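# Drive screws into the two red-taped housing corners

## Task

Pick screws from the screw feeder and fasten one into the hole at each of the two housing corners carrying red tape. Each counts as tight only when the motor, while turning it in, halted by itself (stopped_at_torque=1); after that, neither rotate nor shift that screw. The two unmarked holes must stay empty, with no screw tip in them. If a screw went in by pushing rather than turning, unscrew it completely and drive it again. After the final screw, raise the screwdriver well above the screw heads, release, and move the tool away.

## Robot and tools

Robot: one six-joint arm carrying a powered screwdriver. The tool is a hex key inside a thin vacuum sleeve that can hold a screw on the key. The tool point is the key's tip when nothing presses on it; the key points along the tool point's +z axis and can give back up to 12 mm. A flat block juts about 9 cm from the last joint's axis toward the screwdriver's -y side and rotates with it, so watch its clearance.

Frames: reported poses use the scene frame, with its origin on the table top below the arm base, +z up, and +y to the left when facing along +x. Position is end_effector_position in metres, orientation end_effector_quat_wxyz, plus linear (m/s) and angular (rad/s) velocities. Motion commands, however, are offsets in the tool point's own axes.

The row: every motion argument is a single list of 9 numbers, each in [-1, 1], in this order: dx, dy, dz, rx, ry, rz, spindle, torque_limit, sleeve_vacuum. The first six are an offset (not a pose) from the tool point pose shown in the most recent result that reports it; before any such result in the scene, and for later calls in the same reply, the reference is wherever the robot is when the action begins. Scale: 1.0 equals 0.6 m for dx-dz and 180 degrees for rx-rz; rx, ry, rz form one rotation vector. All rows in an action refer to that same reference, not to the previous row, so all-zero offsets send the arm back to the reference rather than holding still.

spindle: +1 spins the key clockwise at 500 rpm (screws in), -1 the reverse; it ramps up over 0.5 s and keeps its last value across actions and while you reply, and the arm does not track the screw then, so finish actions with spindle 0. torque_limit maps linearly from 0.3 N m at -1 to 1.2 N m at +1. sleeve_vacuum above 0.01 holds a screw; anything else releases it. torque_limit and sleeve_vacuum persist.

Tools:
- execute_actions {actions, pictures}: actions is an empty list (just report state), or one action {rows: 1 to 15 rows, steps: up to 15, default 15}, or one wait {steps: up to 300}. Each step is 1/30 s; each row covers one step and the last row repeats if steps exceed rows. A wait counts from the previous result, including your reply time. pictures toggles camera images (on by default). A refused call sends nothing.
- move {target: one 9-number row as above, speed}: straight-line path toward the offset target, speed 0.002 to 0.5 m/s (default 0.25), rotation capped at twice that in rad/s. Paths last 0.5 to 10 s; longer ones stop short. Tool values in the row are applied at the start. It does not avoid obstacles and can overshoot speed, especially with the arm stretched. Result adds a move: line (done, off_target, moving, held, fault) with limits such as paced (pose clipped) or held (check blocked steps), and the distance to target.
- wait {seconds: 0 to 10}: lets time pass, sending nothing new.
- zoom_image {camera: cam_high or cam_wrist, region: [x0, y0, x1, y1] pixels, at most 504 by 504}: closer look at the latest image. Both cameras give 504x504 images; calibration is supplied but may be a little off.
- finished_scene {scene: integer number of the current scene}: ends and grades it; irreversible.

Control: each step, the commanded pose is clipped to within 70 mm and 16 degrees of the measured pose; position wins over orientation if both cannot be met. After an action the arm only continues to the last clipped pose, so check the result and send the remainder. Joints move at most 3.14 rad/s.

Screwing: place the tool point on the screw axis, 2 mm below the head's top, and rotate slowly with spindle between -0.2 and 0.2 (negative engages without driving, positive engages and drives). While the screw turns, advance the tool 0.7 mm per turn along its axis. The motor halts at 95 % of torque_limit, either because the head seated or the thread jammed; stopped_at_torque then reads 1. To restart, hold spindle at 0 or below for 0.5 s. Loosening never stops by itself; if turns stops falling, increase torque_limit. screw_detected is 1 when sleeve_vacuum_kpa exceeds 30, meaning a head seals the sleeve. turns is the cumulative key rotation, positive clockwise.

Result lines: the state line; pose unreachable means the clearance check altered or blocked the command; HELD flags steps where your row was not fully applied; Hand target shows where the controller is currently heading.

Avoid: knocking anything off the table, dropping screws, fast impacts and heavy pressing (contact force grows with speed and with how far the target lies beyond contact). If a joint's contact torque hits its load limit (waist 57, shoulder 57, elbow 47.5, forearm roll 25.6, wrist pitch 18, wrist roll 18 N m), the arm backs off, freezes 10 s and drops the rest of the call. Motors heat when holding loads: MOTOR HOT appears at 65 °C and an OVER-TEMPERATURE FAULT brake stop at 80 °C. Loose objects may occasionally get nudged by outside pushes.

Each tool is called after "Request:" by a JSON object that holds its "api" and its "payload", one argument or row to a line.

## Session

Request:
{"api": "execute_actions", "payload": {
  "actions": []
}}

Scene clock: 0.00 s of 6600.00 s.
end_effector_position=(+0.3092, -0.3060, +0.5348) sleeve_vacuum_kpa=0 screw_detected=0 stopped_at_torque=0 turns=0.00 end_effector_quat_wxyz=(-0.319, +0.583, +0.663, +0.344) end_effector_velocity=(-0.000, +0.000, -0.000) end_effector_angular_velocity=(+0.000, -0.000, +0.001)
Joint positions: [-0.017  0.344 -1.116  0.003 -1.458 -0.017]
Joint velocities: [ 0.    -0.     0.     0.     0.    -0.001]
Motor temperatures (°C, as the motors report them): [27 28 32 29 32 33]
Hand target: +0.309, -0.306, +0.535; -0.319, +0.583, +0.663, +0.344
camera_calibration (this result's frames):
cam_wrist: T_world_to_cam=[[-0.0851229, 0.619197, 0.780608, -0.0981718], [0.957385, -0.166178, 0.236216, -0.486366], [0.275984, 0.767451, -0.578664, 0.706287], [0, 0, 0, 1]] pos_world=[0.26236, -0.562076, 0.600225]

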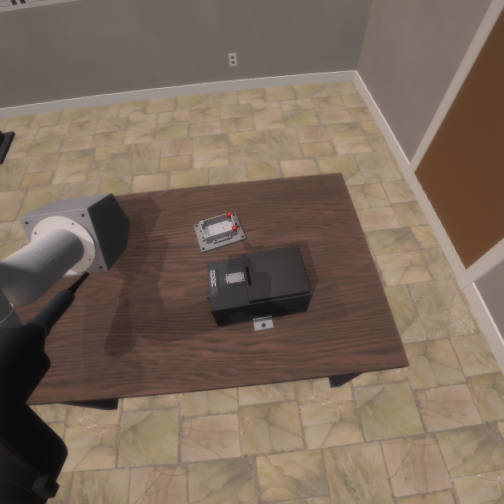

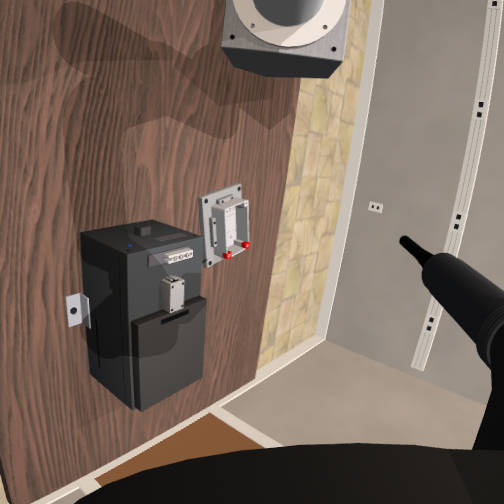

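Request:
{"api": "zoom_image", "payload": {
  "camera": "cam_high",
  "region": [170, 190, 330, 340]
}}

Region (170, 190, 330, 340) of cam_high's 504x504 image, scaled by 3.150, with more detail than that image has; it fills the top 472 rows of this view, and the rest is white.

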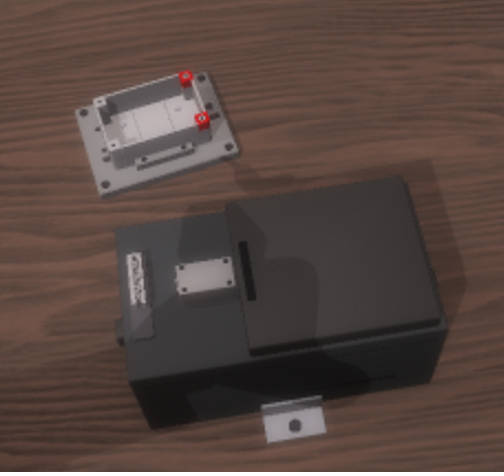

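Request:
{"api": "move", "payload": {
  "target": [-0.3145, 0.2195, 0.4475, 0, -0.311, 0, 0, 0, 0],
  "speed": 0.3
}}

Request:
{"api": "move", "payload": {
  "target": [0, 0, 0, 0.027, 0, 0, 0, 0, 0]
}}

Request:
{"api": "zoom_image", "payload": {
  "camera": "cam_wrist",
  "region": [300, 130, 460, 260]
}}

Scene clock: 17.70 s of 6600.00 s.
end_effector_position=(+0.4563, -0.1784, +0.2392) sleeve_vacuum_kpa=0 screw_detected=0 stopped_at_torque=0 turns=0.00 end_effector_quat_wxyz=(+0.030, +0.677, +0.734, +0.030) end_effector_velocity=(+0.000, +0.001, -0.002) end_effector_angular_velocity=(-0.007, +0.003, -0.001)
Joint positions: [ 0.341 -0.29  -0.86  -0.969 -1.241  1.008]
Joint velocities: [ 0.    -0.009 -0.002 -0.003 -0.003  0.007]
Motor temperatures (°C, as the motors report them): [27 28 32 29 32 33]
Hand target: +0.456, -0.178, +0.239; +0.030, +0.677, +0.735, +0.029
Off the commanded pose: 0.001 m, 0 deg.
After step 90, 12.33 s passed at rest.
move: done
camera_calibration (this result's frames):
cam_wrist: T_world_to_cam=[[-0.040916, 0.996114, -0.0779872, 0.318565], [0.926177, 0.0670949, 0.371071, -0.51254], [0.374862, -0.0570472, -0.925324, 0.287519], [0, 0, 0, 1]] pos_world=[0.379957, -0.266537, 0.481081]

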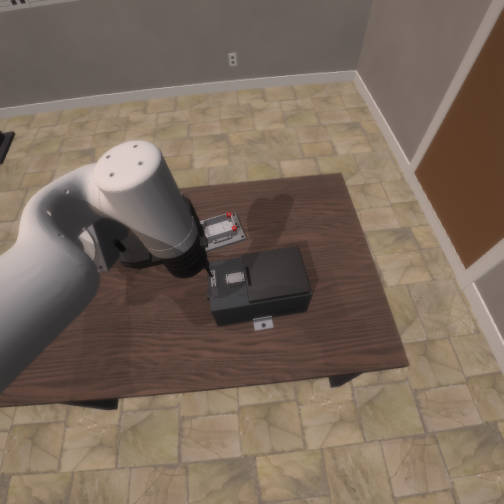

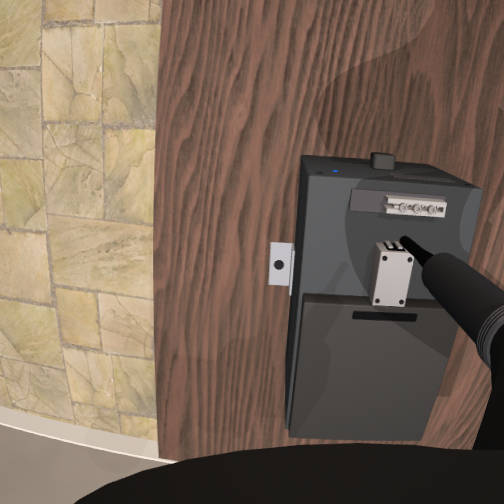

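Scene clock: 18.53 s of 6600.00 s.
end_effector_position=(+0.4562, -0.1784, +0.2394) sleeve_vacuum_kpa=0 screw_detected=0 stopped_at_torque=0 turns=0.00 end_effector_quat_wxyz=(+0.002, +0.678, +0.735, -0.001) end_effector_velocity=(-0.000, +0.000, +0.000) end_effector_angular_velocity=(-0.001, +0.013, +0.000)
Joint positions: [ 0.318 -0.355 -0.946 -0.908 -1.289  0.961]
Joint velocities: [-0.004 -0.01  -0.013  0.009 -0.007 -0.007]
Motor temperatures (°C, as the motors report them): [27 28 32 29 32 33]
Hand target: +0.456, -0.178, +0.239; +0.002, +0.678, +0.735, -0.001
Off the commanded pose: 0.000 m, 0 deg.
move: done
camera_calibration (this result's frames):
cam_wrist: T_world_to_cam=[[-0.0471996, 0.995582, -0.081165, 0.322064], [0.953797, 0.0690573, 0.292409, -0.505972], [0.296723, -0.0636133, -0.952843, 0.328708], [0, 0, 0, 1]] pos_world=[0.40026, -0.26479, 0.487298]

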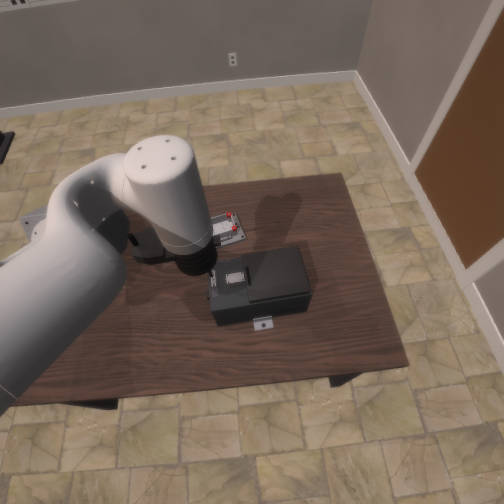

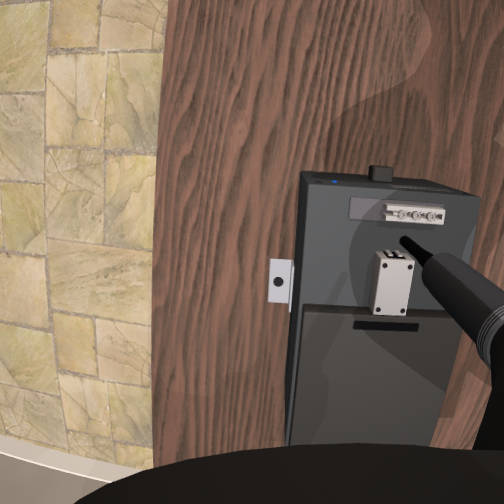

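Region (300, 130, 460, 260) of cam_wrist's 504x504 image, scaled by 3.150, with more detail than that image has; it fills the top 410 rows of this view, and the rest is white.

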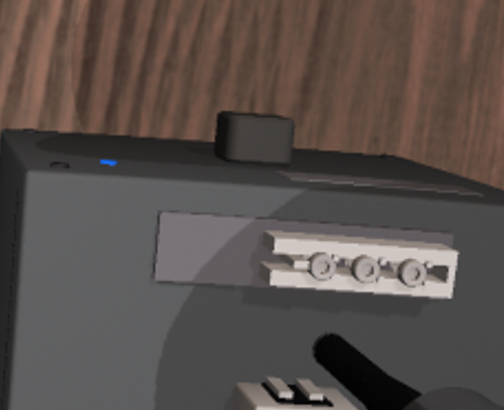

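Request:
{"api": "move", "payload": {
  "target": [0.0348, -0.0032, 0.09, 0, 0, 0, 0, 0, 1],
  "speed": 0.1
}}

Request:
{"api": "zoom_image", "payload": {
  "camera": "cam_wrist",
  "region": [350, 190, 450, 270]
}}

Scene clock: 25.13 s of 6600.00 s.
end_effector_position=(+0.4529, -0.1582, +0.1855) sleeve_vacuum_kpa=14 screw_detected=0 stopped_at_torque=0 turns=0.00 end_effector_quat_wxyz=(+0.002, +0.678, +0.735, -0.001) end_effector_velocity=(-0.000, +0.001, -0.002) end_effector_angular_velocity=(-0.001, -0.000, +0.001)
Joint positions: [ 0.258 -0.405 -0.881 -0.986 -1.198  1.041]
Joint velocities: [-0.003 -0.003  0.002 -0.004  0.003  0.004]
Motor temperatures (°C, as the motors report them): [27 28 32 29 32 33]
Hand target: +0.453, -0.158, +0.185; +0.002, +0.678, +0.735, -0.001
Off the commanded pose: 0.000 m, 0 deg.
After step 90, 2.50 s passed at rest.
move: done
camera_calibration (this result's frames):
cam_wrist: T_world_to_cam=[[-0.0467649, 0.995575, -0.0815055, 0.297371], [0.953786, 0.0687496, 0.292516, -0.488523], [0.296825, -0.0640593, -0.952781, 0.279565], [0, 0, 0, 1]] pos_world=[0.396871, -0.244561, 0.433503]

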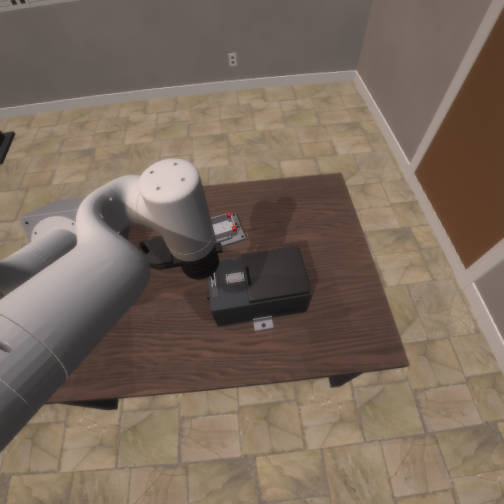

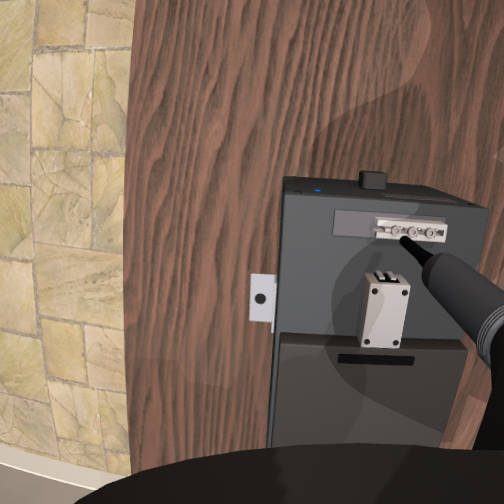

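Region (350, 190, 450, 270) of cam_wrist's 504x504 image, scaled by 5.040, with more detail than that image has; it fills the top 403 rows of this view, and the rest is white.

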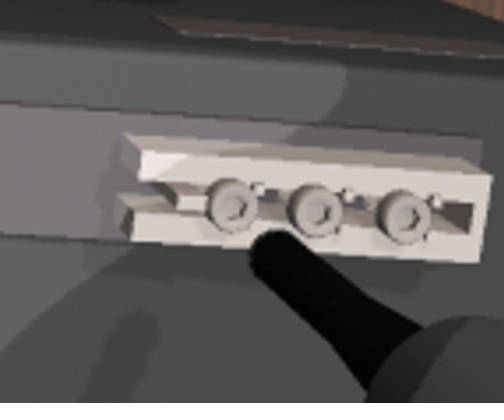

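Request:
{"api": "move", "payload": {
  "target": [0.0013, -0.0014, 0.0125, 0, 0, 0, 0, 0, 1],
  "speed": 0.03
}}

Request:
{"api": "move", "payload": {
  "target": [0, 0, 0.0167, 0, 0, 0, -0.15, 0, 1],
  "speed": 0.01
}}

Request:
{"api": "execute_actions", "payload": {
  "actions": [
    {"steps": 20}
  ],
  "pictures": false
}}

Scene clock: 29.87 s of 6600.00 s.
end_effector_position=(+0.4521, -0.1576, +0.1783) sleeve_vacuum_kpa=14 screw_detected=0 stopped_at_torque=0 turns=0.00 end_effector_quat_wxyz=(+0.002, +0.678, +0.735, -0.001) end_effector_velocity=(+0.000, +0.000, -0.003) end_effector_angular_velocity=(-0.000, -0.001, -0.000)
Joint positions: [ 0.248 -0.409 -0.872 -0.998 -1.187  1.05 ]
Joint velocities: [-0.004 -0.001  0.004 -0.006  0.004  0.004]
Motor temperatures (°C, as the motors report them): [27 28 32 29 32 33]
Hand target: +0.452, -0.158, +0.178; +0.002, +0.678, +0.735, -0.001
Off the commanded pose: 0.000 m, 0 deg.
After step 90, 1.00 s passed at rest.
move: done
camera_calibration (this result's frames):
cam_wrist: T_world_to_cam=[[-0.0467495, 0.99557, -0.0815764, 0.29613], [0.953794, 0.0687542, 0.29249, -0.485659], [0.296803, -0.0641333, -0.952783, 0.272987], [0, 0, 0, 1]] pos_world=[0.396039, -0.243919, 0.426305]

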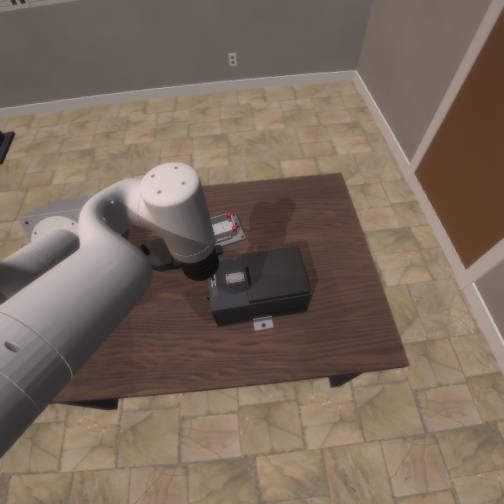

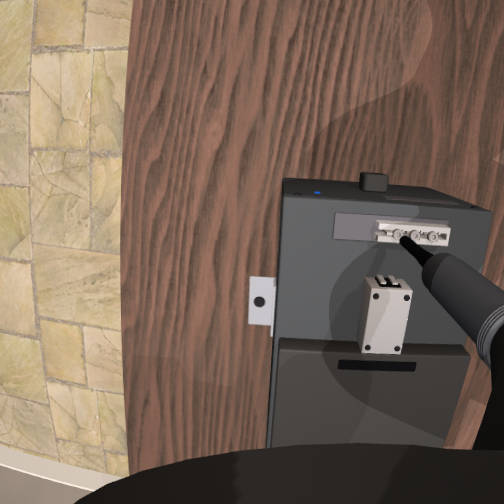

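Scene clock: 31.10 s of 6600.00 s.
end_effector_position=(+0.4524, -0.1575, +0.1688) sleeve_vacuum_kpa=14 screw_detected=0 stopped_at_torque=0 turns=-1.51 end_effector_quat_wxyz=(+0.002, +0.678, +0.735, -0.001) end_effector_velocity=(-0.001, -0.001, -0.004) end_effector_angular_velocity=(-0.003, +0.002, +0.003)
Joint positions: [ 0.232 -0.414 -0.863 -1.016 -1.173  1.059]
Joint velocities: [-0.005 -0.002  0.004 -0.006  0.002  0.001]
Motor temperatures (°C, as the motors report them): [27 28 32 29 32 33]
Hand target: +0.452, -0.158, +0.168; +0.002, +0.678, +0.735, -0.001
Off the commanded pose: 0.001 m, 0 deg.
move: done
camera_calibration (this result's frames):
cam_wrist: T_world_to_cam=[[-0.0464174, 0.995624, -0.0811006, 0.295054], [0.95367, 0.0683277, 0.292992, -0.483269], [0.297251, -0.0637433, -0.952669, 0.263653], [0, 0, 0, 1]] pos_world=[0.396204, -0.243937, 0.416697]

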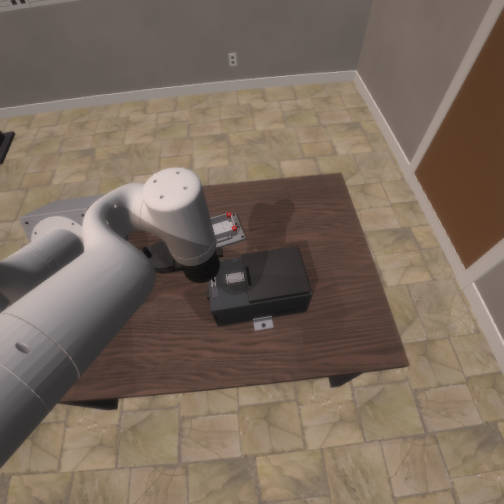

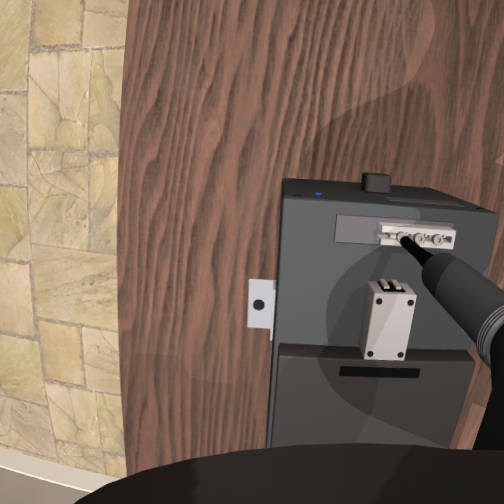

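Scene clock: 31.77 s of 6600.00 s.
end_effector_position=(+0.4521, -0.1577, +0.1683) sleeve_vacuum_kpa=14 screw_detected=0 stopped_at_torque=0 turns=-2.35 end_effector_quat_wxyz=(+0.002, +0.678, +0.735, -0.001) end_effector_velocity=(-0.000, -0.000, -0.000) end_effector_angular_velocity=(-0.001, +0.000, -0.000)
Joint positions: [ 0.231 -0.414 -0.863 -1.017 -1.173  1.059]
Joint velocities: [-0. -0.  0. -0. -0.  0.]
Motor temperatures (°C, as the motors report them): [27 28 32 29 32 33]
Hand target: +0.452, -0.158, +0.168; +0.002, +0.678, +0.735, -0.001
Off the commanded pose: 0.000 m, 0 deg.
Steps of this call (steps 1 to 20: nothing new was sent). Readings (end_effector_position | what the end effector reports):
1: (+0.4524, -0.1576, +0.1687) | sleeve_vacuum_kpa=14 screw_detected=0 stopped_at_torque=0 turns=-1.56
2: (+0.4523, -0.1576, +0.1686) | sleeve_vacuum_kpa=14 screw_detected=0 stopped_at_torque=0 turns=-1.60
4: (+0.4523, -0.1576, +0.1685) | sleeve_vacuum_kpa=14 screw_detected=0 stopped_at_torque=0 turns=-1.68
8: (+0.4522, -0.1577, +0.1684) | sleeve_vacuum_kpa=14 screw_detected=0 stopped_at_torque=0 turns=-1.85
20: the state above

Request:
{"api": "zoom_image", "payload": {
  "camera": "cam_wrist",
  "region": [360, 200, 440, 270]
}}

Region (360, 200, 440, 270) of cam_wrist's 504x504 image, scaled by 6.300, with more detail than that image has; it fills the top 441 rows of this view, and the rest is white.

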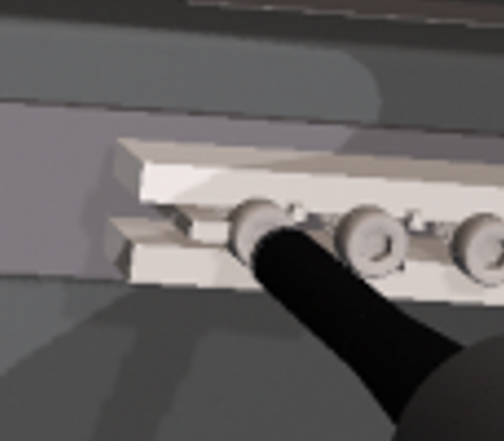

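Request:
{"api": "move", "payload": {
  "target": [0, 0, 0.006, 0, 0, 0, -0.15, 0, 1],
  "speed": 0.005
}}

Scene clock: 35.60 s of 6600.00 s.
end_effector_position=(+0.4522, -0.1577, +0.1649) sleeve_vacuum_kpa=14 screw_detected=0 stopped_at_torque=0 turns=-7.14 end_effector_quat_wxyz=(+0.002, +0.678, +0.735, -0.001) end_effector_velocity=(+0.000, -0.000, -0.001) end_effector_angular_velocity=(+0.000, -0.001, -0.000)
Joint positions: [ 0.225 -0.416 -0.86  -1.023 -1.168  1.062]
Joint velocities: [-0.002 -0.001  0.001 -0.003  0.002  0.002]
Motor temperatures (°C, as the motors report them): [27 28 32 29 32 33]
Hand target: +0.452, -0.158, +0.165; +0.002, +0.678, +0.735, -0.001
Off the commanded pose: 0.000 m, 0 deg.
move: done
camera_calibration (this result's frames):
cam_wrist: T_world_to_cam=[[-0.0466435, 0.99557, -0.0816338, 0.295094], [0.953778, 0.0686745, 0.292559, -0.481844], [0.296869, -0.0642146, -0.952757, 0.260095], [0, 0, 0, 1]] pos_world=[0.396123, -0.243994, 0.412865]

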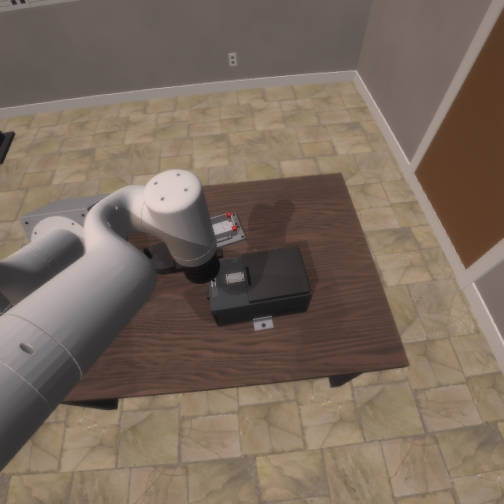

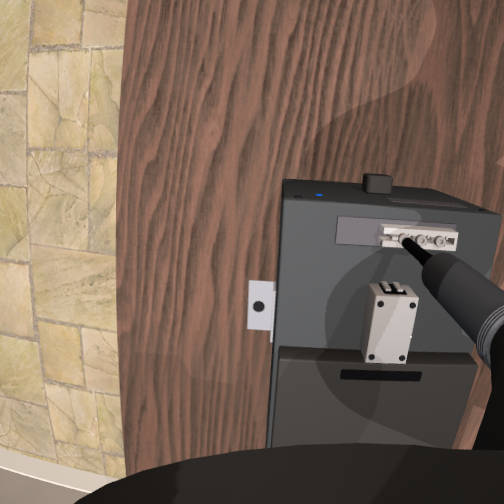

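Request:
{"api": "move", "payload": {
  "target": [-0.0035, -0.0036, -0.02, 0, 0, 0, 0, 0, 1],
  "speed": 0.03
}}

Request:
{"api": "move", "payload": {
  "target": [0, 0, 0.0167, 0, 0, 0, -0.15, 0, 1],
  "speed": 0.01
}}

Request:
{"api": "execute_actions", "payload": {
  "actions": [
    {"steps": 20}
  ],
  "pictures": false
}}

Scene clock: 41.03 s of 6600.00 s.
end_effector_position=(+0.4501, -0.1599, +0.1766) sleeve_vacuum_kpa=29 screw_detected=0 stopped_at_torque=0 turns=-12.89 end_effector_quat_wxyz=(+0.002, +0.678, +0.735, -0.001) end_effector_velocity=(+0.000, -0.000, +0.002) end_effector_angular_velocity=(+0.001, -0.001, +0.001)
Joint positions: [ 0.244 -0.402 -0.864 -1.002 -1.185  1.049]
Joint velocities: [ 0.003  0.002 -0.001  0.003 -0.002 -0.003]
Motor temperatures (°C, as the motors report them): [27 28 32 29 32 33]
Hand target: +0.450, -0.160, +0.177; +0.002, +0.678, +0.735, -0.001
Off the commanded pose: 0.000 m, 0 deg.
move: done
camera_calibration (this result's frames):
cam_wrist: T_world_to_cam=[[-0.0467779, 0.995563, -0.0816405, 0.298172], [0.953806, 0.0687973, 0.292441, -0.483129], [0.296761, -0.0641893, -0.952792, 0.271811], [0, 0, 0, 1]] pos_world=[0.394097, -0.246164, 0.424609]

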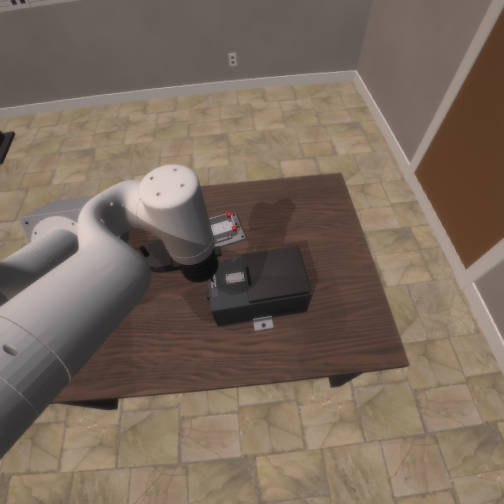

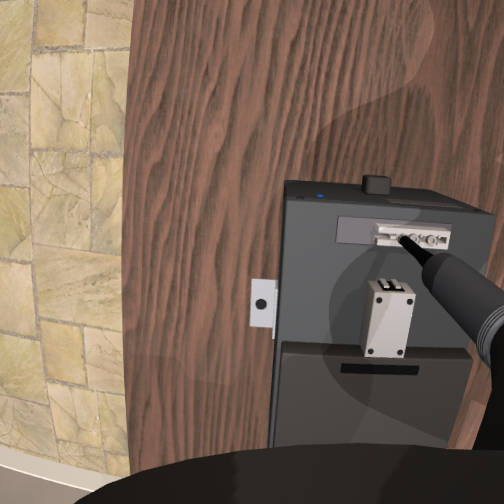

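Scene clock: 42.27 s of 6600.00 s.
end_effector_position=(+0.4504, -0.1599, +0.1670) sleeve_vacuum_kpa=39 screw_detected=1 stopped_at_torque=0 turns=-14.40 end_effector_quat_wxyz=(+0.002, +0.678, +0.735, -0.001) end_effector_velocity=(-0.000, -0.001, -0.003) end_effector_angular_velocity=(-0.002, +0.000, +0.000)
Joint positions: [ 0.228 -0.407 -0.855 -1.02  -1.171  1.059]
Joint velocities: [-0.005 -0.002  0.003 -0.006  0.002  0.003]
Motor temperatures (°C, as the motors report them): [27 28 32 29 32 33]
Hand target: +0.450, -0.160, +0.167; +0.002, +0.678, +0.735, -0.001
Off the commanded pose: 0.000 m, 0 deg.
move: done
camera_calibration (this result's frames):
cam_wrist: T_world_to_cam=[[-0.04652, 0.995592, -0.0814452, 0.297264], [0.95373, 0.068513, 0.292754, -0.480597], [0.297043, -0.0640578, -0.952713, 0.262467], [0, 0, 0, 1]] pos_world=[0.394225, -0.246213, 0.414963]

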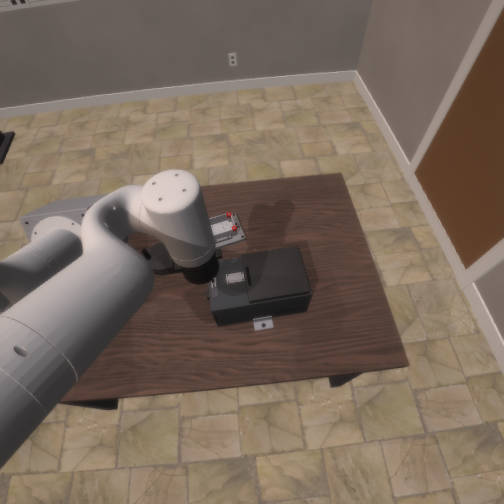

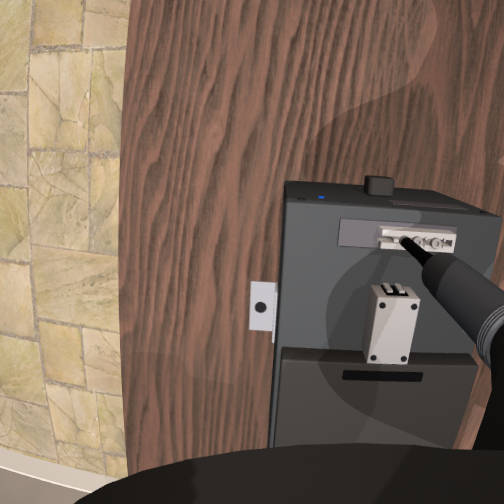

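Scene clock: 42.93 s of 6600.00 s.
end_effector_position=(+0.4502, -0.1599, +0.1666) sleeve_vacuum_kpa=40 screw_detected=1 stopped_at_torque=0 turns=-15.23 end_effector_quat_wxyz=(+0.002, +0.678, +0.735, -0.001) end_effector_velocity=(+0.000, -0.000, -0.000) end_effector_angular_velocity=(-0.000, -0.000, +0.000)
Joint positions: [ 0.227 -0.407 -0.855 -1.02  -1.171  1.059]
Joint velocities: [-0.    -0.     0.    -0.001 -0.     0.   ]
Motor temperatures (°C, as the motors report them): [27 28 32 29 32 33]
Hand target: +0.450, -0.160, +0.167; +0.002, +0.678, +0.735, -0.001
Off the commanded pose: 0.000 m, 0 deg.
Steps of this call (steps 1 to 20: nothing new was sent). Readings (end_effector_position | what the end effector reports):
1: (+0.4503, -0.1599, +0.1669) | sleeve_vacuum_kpa=39 screw_detected=1 stopped_at_torque=0 turns=-14.44
2: (+0.4503, -0.1599, +0.1669) | sleeve_vacuum_kpa=39 screw_detected=1 stopped_at_torque=0 turns=-14.48
4: (+0.4503, -0.1599, +0.1668) | sleeve_vacuum_kpa=40 screw_detected=1 stopped_at_torque=0 turns=-14.57
8: (+0.4503, -0.1599, +0.1667) | sleeve_vacuum_kpa=40 screw_detected=1 stopped_at_torque=0 turns=-14.73
20: the state above

Request:
{"api": "move", "payload": {
  "target": [0, 0, -0.1167, 0, 0, 0, 0, 0, 1],
  "speed": 0.15
}}

Request:
{"api": "move", "payload": {
  "target": [0.5008, 0.1255, 0.2277, 0, 0, 0, 0, 0, 1],
  "speed": 0.3
}}

Request:
{"api": "zoom_image", "payload": {
  "camera": "cam_wrist",
  "region": [330, 160, 450, 260]
}}

Scene clock: 47.67 s of 6600.00 s.
end_effector_position=(+0.4497, -0.1594, +0.2363) sleeve_vacuum_kpa=40 screw_detected=1 stopped_at_torque=0 turns=-19.86 end_effector_quat_wxyz=(+0.002, +0.678, +0.735, -0.001) end_effector_velocity=(+0.000, +0.000, +0.003) end_effector_angular_velocity=(+0.000, +0.000, -0.001)
Joint positions: [ 0.338 -0.38  -0.931 -0.903 -1.274  1.   ]
Joint velocities: [ 0.004  0.    -0.004  0.004 -0.004 -0.001]
Motor temperatures (°C, as the motors report them): [27 28 32 29 32 33]
Hand target: +0.450, -0.159, +0.237; +0.002, +0.678, +0.735, -0.001
Off the commanded pose: 0.001 m, 0 deg.
move: done
camera_calibration (this result's frames):
cam_wrist: T_world_to_cam=[[-0.0471988, 0.99558, -0.0811987, 0.30267], [0.953825, 0.0690604, 0.292317, -0.500181], [0.296632, -0.0636524, -0.952868, 0.32897], [0, 0, 0, 1]] pos_world=[0.393787, -0.245849, 0.484252]

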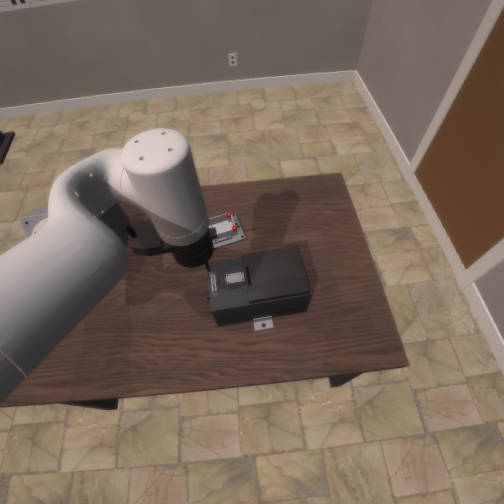

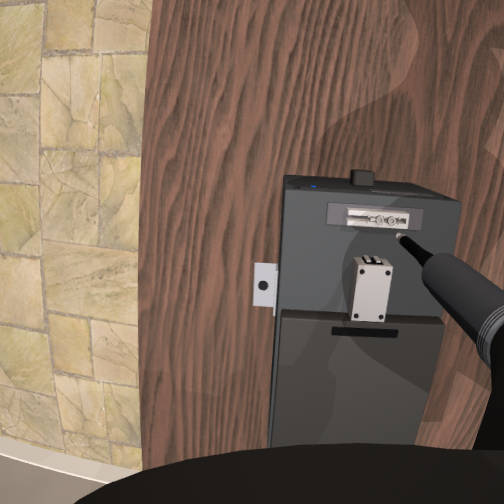

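Scene clock: 49.53 s of 6600.00 s.
end_effector_position=(+0.5003, +0.1449, +0.0988) sleeve_vacuum_kpa=40 screw_detected=1 stopped_at_torque=0 turns=-19.86 end_effector_quat_wxyz=(+0.002, +0.678, +0.735, -0.001) end_effector_velocity=(+0.000, +0.002, -0.002) end_effector_angular_velocity=(-0.002, +0.002, +0.001)
Joint positions: [ 0.384 -1.181 -1.333 -1.005 -1.054  1.365]
Joint velocities: [-0.    -0.009 -0.009  0.002 -0.002 -0.002]
Motor temperatures (°C, as the motors report them): [27 28 32 29 32 33]
Hand target: +0.500, +0.145, +0.099; +0.002, +0.678, +0.735, -0.001
Off the commanded pose: 0.001 m, 0 deg.
move: done
camera_calibration (this result's frames):
cam_wrist: T_world_to_cam=[[-0.0462902, 0.99555, -0.0820828, -0.00946375], [0.953727, 0.0684844, 0.292772, -0.529143], [0.29709, -0.0647321, -0.952653, 0.202183], [0, 0, 0, 1]] pos_world=[0.444154, 0.0587474, 0.346751]

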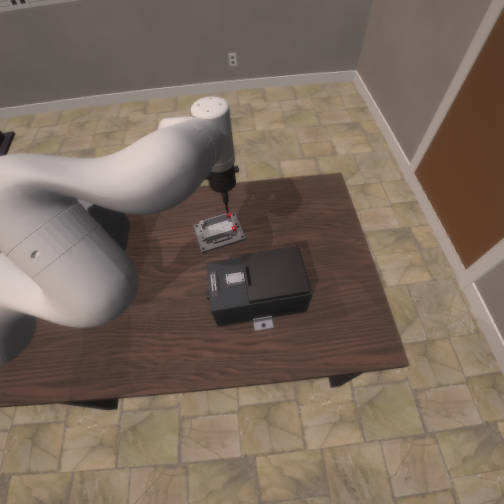

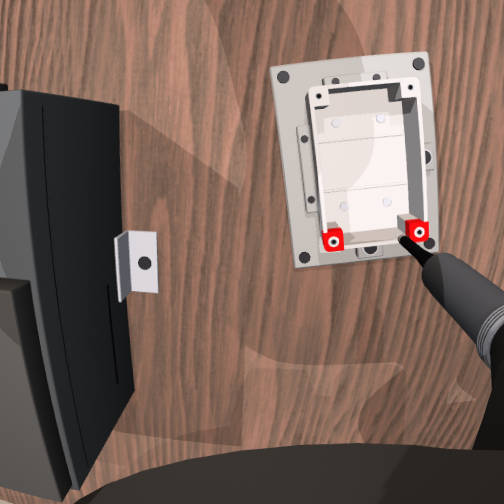

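Region (330, 160, 450, 260) of cam_wrist's 504x504 image, scaled by 4.200, with more detail than that image has.

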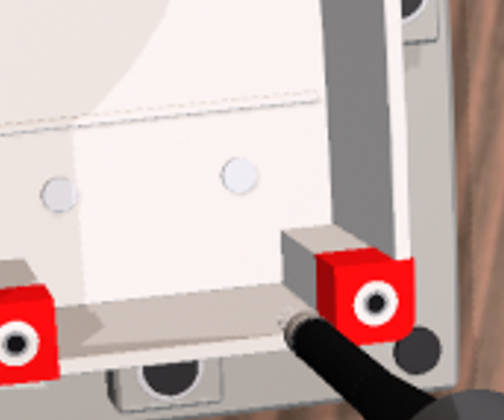

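Request:
{"api": "move", "payload": {
  "target": [0.0252, -0.0022, 0.0213, 0, 0, 0, 0, 0, 1],
  "speed": 0.05
}}

Request:
{"api": "zoom_image", "payload": {
  "camera": "cam_wrist",
  "region": [360, 190, 440, 260]
}}

Scene clock: 57.03 s of 6600.00 s.
end_effector_position=(+0.4979, +0.1596, +0.0861) sleeve_vacuum_kpa=40 screw_detected=1 stopped_at_torque=0 turns=-19.86 end_effector_quat_wxyz=(+0.002, +0.678, +0.735, -0.001) end_effector_velocity=(-0.000, +0.001, -0.001) end_effector_angular_velocity=(-0.001, +0.001, -0.001)
Joint positions: [ 0.383 -1.221 -1.353 -1.017 -1.043  1.386]
Joint velocities: [-0.    -0.005 -0.003 -0.     0.     0.002]
Motor temperatures (°C, as the motors report them): [28 28 32 29 32 33]
Hand target: +0.498, +0.160, +0.086; +0.002, +0.678, +0.735, -0.001
Off the commanded pose: 0.000 m, 0 deg.
After step 90, 3.63 s passed at rest.
move: done
camera_calibration (this result's frames):
cam_wrist: T_world_to_cam=[[-0.0461699, 0.995554, -0.0820993, -0.0252787], [0.953711, 0.0683794, 0.292849, -0.524117], [0.297161, -0.0647781, -0.952628, 0.191771], [0, 0, 0, 1]] pos_world=[0.441702, 0.0734276, 0.334097]

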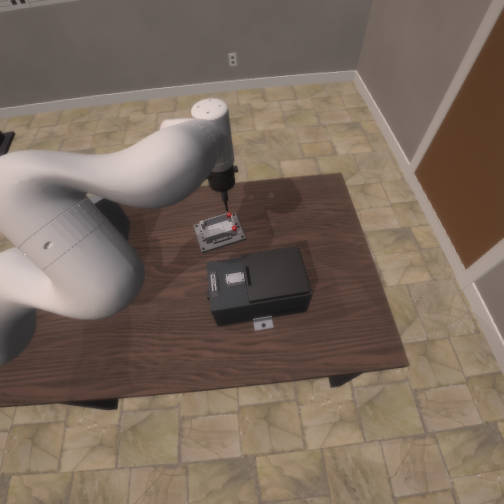

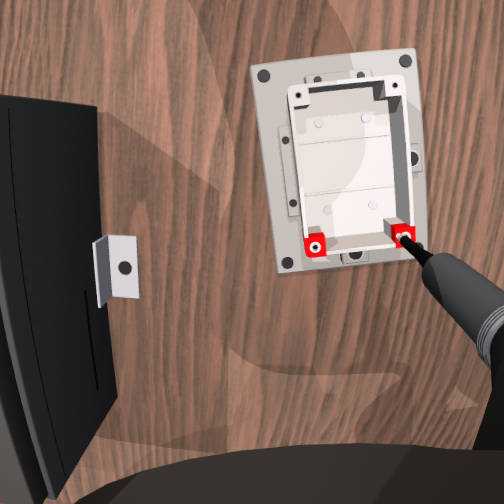

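Region (360, 190, 440, 260) of cam_wrist's 504x504 image, scaled by 6.300, with more detail than that image has; it fills the top 441 rows of this view, and the rest is white.

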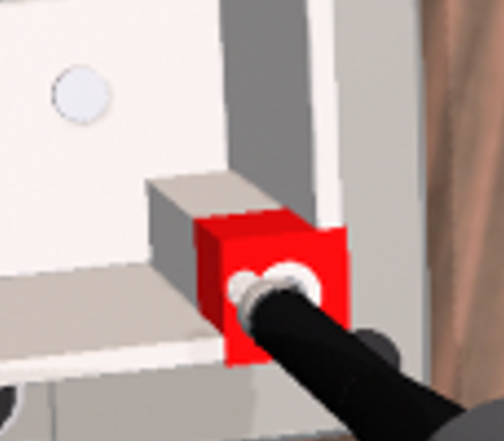

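Request:
{"api": "move", "payload": {
  "target": [0.01, 0.001, 0.0, 0, 0, 0, 0, 0, 1],
  "speed": 0.03
}}

Request:
{"api": "zoom_image", "payload": {
  "camera": "cam_wrist",
  "region": [360, 190, 440, 260]
}}

Scene clock: 61.60 s of 6600.00 s.
end_effector_position=(+0.4980, +0.1653, +0.0861) sleeve_vacuum_kpa=40 screw_detected=1 stopped_at_torque=0 turns=-19.86 end_effector_quat_wxyz=(+0.002, +0.678, +0.735, -0.001) end_effector_velocity=(+0.000, +0.003, +0.000) end_effector_angular_velocity=(-0.000, +0.001, -0.000)
Joint positions: [ 0.387 -1.234 -1.366 -1.013 -1.043  1.386]
Joint velocities: [ 0.002 -0.006 -0.008  0.004 -0.001 -0.001]
Motor temperatures (°C, as the motors report them): [28 28 32 29 32 33]
Hand target: +0.498, +0.166, +0.086; +0.002, +0.678, +0.735, -0.001
Off the commanded pose: 0.000 m, 0 deg.
After step 90, 0.87 s passed at rest.
move: done
camera_calibration (this result's frames):
cam_wrist: T_world_to_cam=[[-0.0462064, 0.995555, -0.0820707, -0.0309524], [0.953706, 0.0684063, 0.292856, -0.524556], [0.297168, -0.0647395, -0.952628, 0.192075], [0, 0, 0, 1]] pos_world=[0.441764, 0.0791326, 0.334055]

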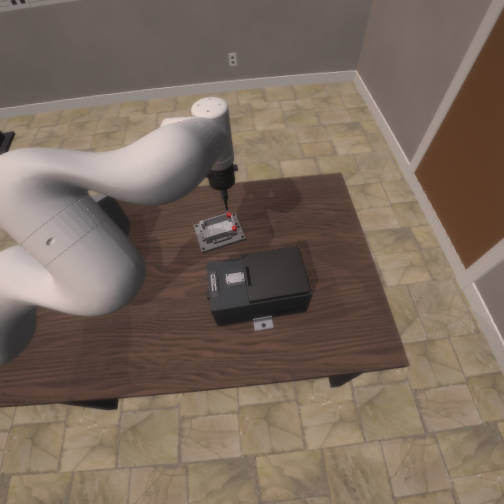

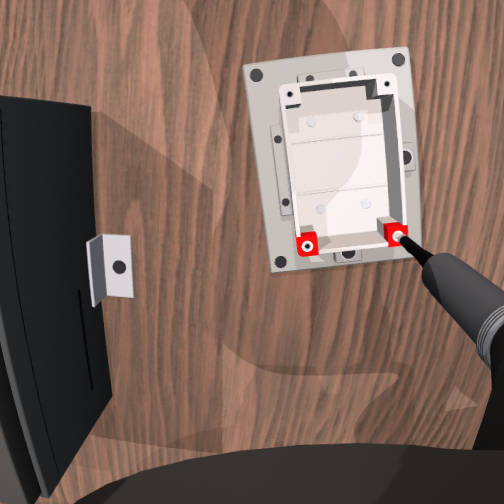

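Region (360, 190, 440, 260) of cam_wrist's 504x504 image, scaled by 6.300, with more detail than that image has; it fills the top 441 rows of this view, and the rest is white.

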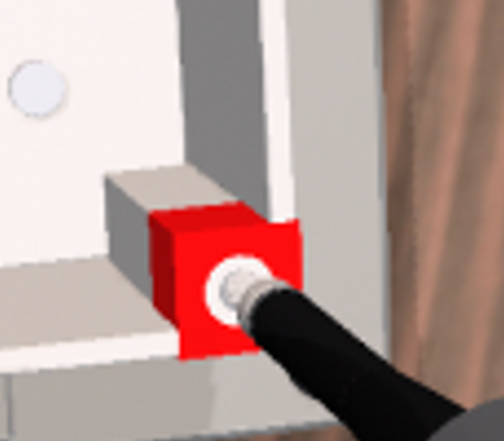

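Request:
{"api": "move", "payload": {
  "target": [0.0012, 0.0012, 0.007, 0, 0, 0, 0.2, 0, 1],
  "speed": 0.003
}}

Request:
{"api": "zoom_image", "payload": {
  "camera": "cam_wrist",
  "region": [360, 190, 440, 260]
}}

Scene clock: 66.17 s of 6600.00 s.
end_effector_position=(+0.4986, +0.1660, +0.0820) sleeve_vacuum_kpa=40 screw_detected=1 stopped_at_torque=0 turns=-17.19 end_effector_quat_wxyz=(+0.002, +0.678, +0.735, -0.001) end_effector_velocity=(+0.000, -0.000, -0.001) end_effector_angular_velocity=(-0.000, -0.000, -0.000)
Joint positions: [ 0.382 -1.24  -1.368 -1.02  -1.041  1.39 ]
Joint velocities: [-0.001 -0.001 -0.    -0.002  0.     0.001]
Motor temperatures (°C, as the motors report them): [28 28 32 29 32 33]
Hand target: +0.499, +0.166, +0.082; +0.002, +0.678, +0.735, -0.001
Off the commanded pose: 0.000 m, 0 deg.
move: done
camera_calibration (this result's frames):
cam_wrist: T_world_to_cam=[[-0.0461987, 0.995553, -0.0820994, -0.0319969], [0.953707, 0.0684075, 0.292855, -0.524037], [0.297169, -0.0647692, -0.952626, 0.188005], [0, 0, 0, 1]] pos_world=[0.44243, 0.0798796, 0.329938]

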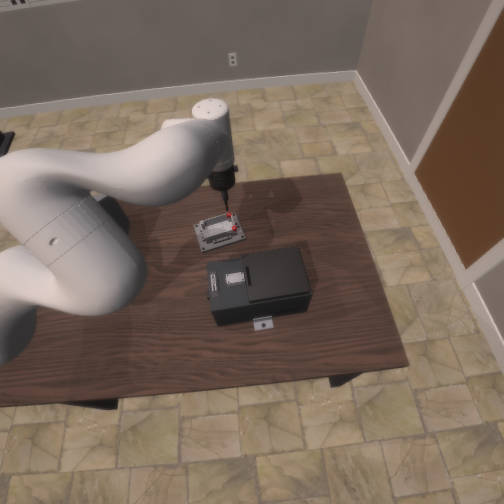

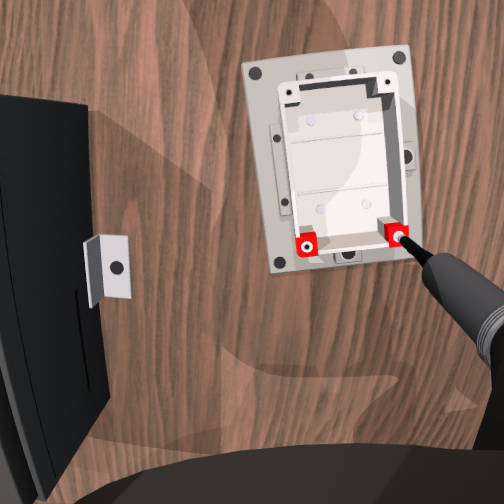

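Region (360, 190, 440, 260) of cam_wrist's 504x504 image, scaled by 6.300, with more detail than that image has; it fills the top 441 rows of this view, and the rest is white.

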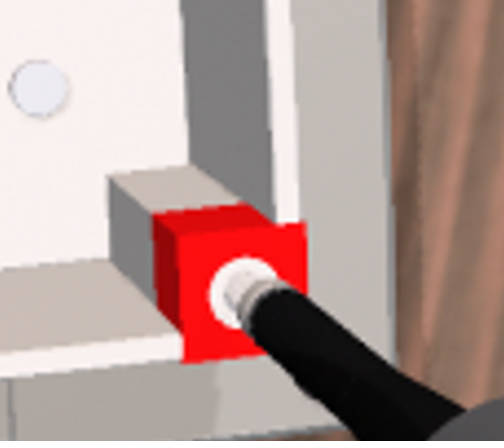

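Still centred. Drive in.

Request:
{"api": "move", "payload": {
  "target": [0.0008, 0.0008, 0.028, 0, 0, 0, 0.35, 0, 1],
  "speed": 0.002
}}

Scene clock: 76.63 s of 6600.00 s.
end_effector_position=(+0.4992, +0.1664, +0.0652) sleeve_vacuum_kpa=40 screw_detected=1 stopped_at_torque=0 turns=10.94 end_effector_quat_wxyz=(+0.003, +0.678, +0.735, -0.001) end_effector_velocity=(-0.000, -0.000, -0.001) end_effector_angular_velocity=(-0.000, +0.001, -0.000)
Joint positions: [ 0.361 -1.256 -1.365 -1.05  -1.029  1.407]
Joint velocities: [-0.001 -0.     0.     0.     0.     0.   ]
Motor temperatures (°C, as the motors report them): [28 28 32 29 32 33]
Hand target: +0.499, +0.166, +0.065; +0.003, +0.678, +0.735, -0.001
Off the commanded pose: 0.000 m, 0 deg.
move: done
camera_calibration (this result's frames):
cam_wrist: T_world_to_cam=[[-0.0461228, 0.995551, -0.082169, -0.0337857], [0.95369, 0.0683599, 0.292919, -0.519696], [0.297233, -0.0648535, -0.9526, 0.171895], [0, 0, 0, 1]] pos_world=[0.442978, 0.0803097, 0.3132]

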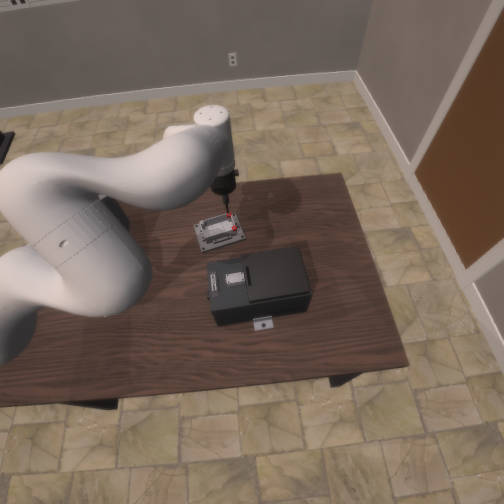

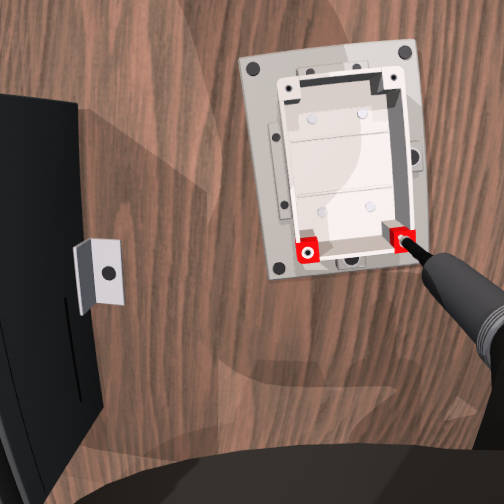

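Request:
{"api": "zoom_image", "payload": {
  "camera": "cam_wrist",
  "region": [360, 190, 440, 260]
}}

Request:
{"api": "execute_actions", "payload": {
  "actions": [
    {"rows": [[0,0,0,0,0,0,0,0,1]], "steps": 1}
  ],
  "pictures": false
}}

Region (360, 190, 440, 260) of cam_wrist's 504x504 image, scaled by 6.300, with more detail than that image has; it fills the top 441 rows of this view, and the rest is white.

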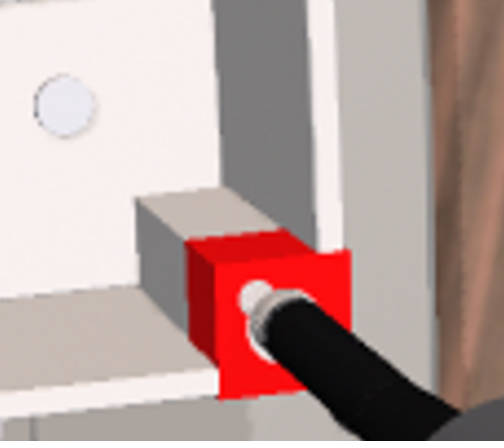

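Scene clock: 78.70 s of 6600.00 s.
end_effector_position=(+0.4992, +0.1664, +0.0651) sleeve_vacuum_kpa=40 screw_detected=1 stopped_at_torque=0 turns=16.87 end_effector_quat_wxyz=(+0.003, +0.678, +0.735, -0.001) end_effector_velocity=(+0.000, -0.000, +0.000) end_effector_angular_velocity=(-0.000, +0.000, -0.002)
Joint positions: [ 0.36  -1.256 -1.365 -1.05  -1.029  1.407]
Joint velocities: [ 0.     0.    -0.     0.001 -0.     0.001]
Motor temperatures (°C, as the motors report them): [28 28 32 29 32 33]
Hand target: +0.499, +0.166, +0.065; +0.003, +0.678, +0.735, -0.001
Off the commanded pose: 0.000 m, 0 deg.
Steps of this call (steps 1 to 61: nothing new was sent; step 62: the one step of this action). Readings (end_effector_position | what the end effector reports):
62: the state above

Request:
{"api": "move", "payload": {
  "target": [0.0045, 0.0055, -0.003, 0, 0, 0, 0, 0, 1],
  "speed": 0.02
}}

Request:
{"api": "zoom_image", "payload": {
  "camera": "cam_wrist",
  "region": [360, 190, 440, 260]
}}

Scene clock: 82.13 s of 6600.00 s.
end_effector_position=(+0.5020, +0.1692, +0.0668) sleeve_vacuum_kpa=40 screw_detected=1 stopped_at_torque=0 turns=16.87 end_effector_quat_wxyz=(+0.003, +0.678, +0.735, -0.001) end_effector_velocity=(+0.001, +0.002, +0.001) end_effector_angular_velocity=(+0.000, +0.001, -0.001)
Joint positions: [ 0.363 -1.264 -1.38  -1.044 -1.033  1.4  ]
Joint velocities: [ 0.001 -0.004 -0.009  0.005 -0.002 -0.004]
Motor temperatures (°C, as the motors report them): [28 28 32 29 32 33]
Hand target: +0.502, +0.169, +0.067; +0.003, +0.678, +0.735, -0.001
Off the commanded pose: 0.000 m, 0 deg.
move: done
camera_calibration (this result's frames):
cam_wrist: T_world_to_cam=[[-0.0461707, 0.995545, -0.0822038, -0.0362758], [0.9537, 0.0684132, 0.292876, -0.523055], [0.297195, -0.0648755, -0.95261, 0.172786], [0, 0, 0, 1]] pos_world=[0.445811, 0.0831077, 0.314806]

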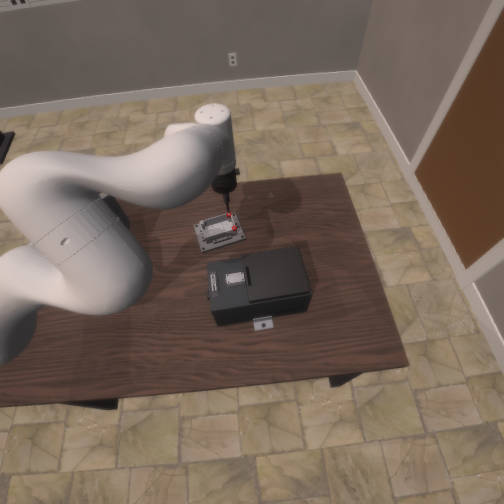

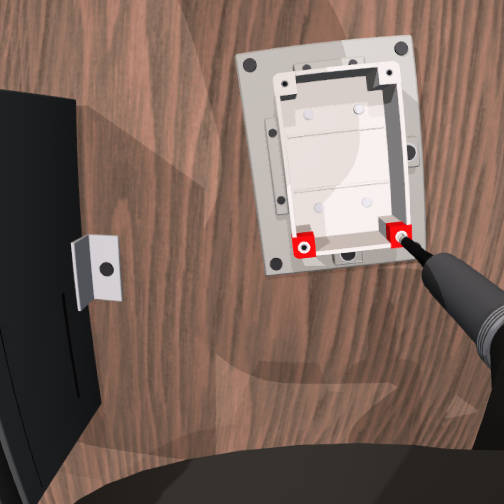

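Region (360, 190, 440, 260) of cam_wrist's 504x504 image, scaled by 6.300, with more detail than that image has; it fills the top 441 rows of this view, and the rest is white.

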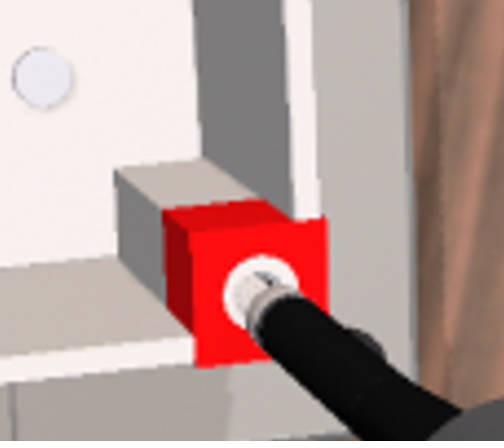

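Request:
{"api": "move", "payload": {
  "target": [0.0012, 0.0005, 0.03, 0, 0, 0, 0.35, 0, 1],
  "speed": 0.002
}}

Scene clock: 93.13 s of 6600.00 s.
end_effector_position=(+0.5024, +0.1698, +0.0489) sleeve_vacuum_kpa=40 screw_detected=1 stopped_at_torque=1 turns=36.11 end_effector_quat_wxyz=(+0.003, +0.678, +0.735, -0.001) end_effector_velocity=(-0.000, -0.000, -0.001) end_effector_angular_velocity=(-0.000, +0.000, +0.000)
Joint positions: [ 0.34  -1.282 -1.378 -1.077 -1.021  1.419]
Joint velocities: [-0.001 -0.001  0.    -0.001 -0.     0.   ]
Motor temperatures (°C, as the motors report them): [28 29 32 29 32 33]
Hand target: +0.502, +0.170, +0.049; +0.003, +0.678, +0.735, -0.001
Off the commanded pose: 0.000 m, 0 deg.
move: done
camera_calibration (this result's frames):
cam_wrist: T_world_to_cam=[[-0.0460967, 0.995537, -0.0823514, -0.0383533], [0.953686, 0.06839, 0.292927, -0.51819], [0.297252, -0.0650343, -0.952582, 0.155608], [0, 0, 0, 1]] pos_world=[0.446168, 0.083741, 0.296863]

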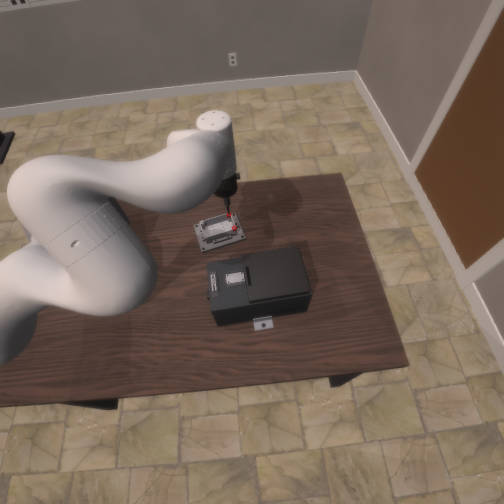

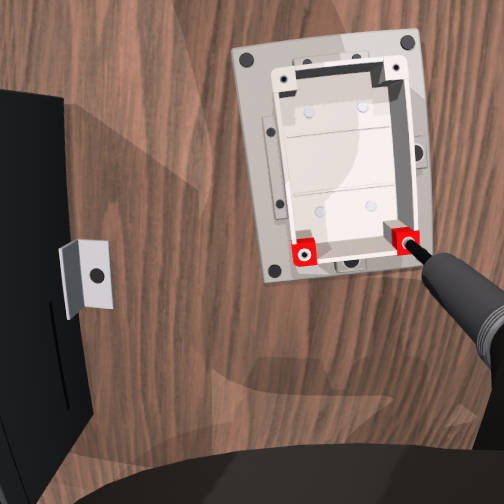

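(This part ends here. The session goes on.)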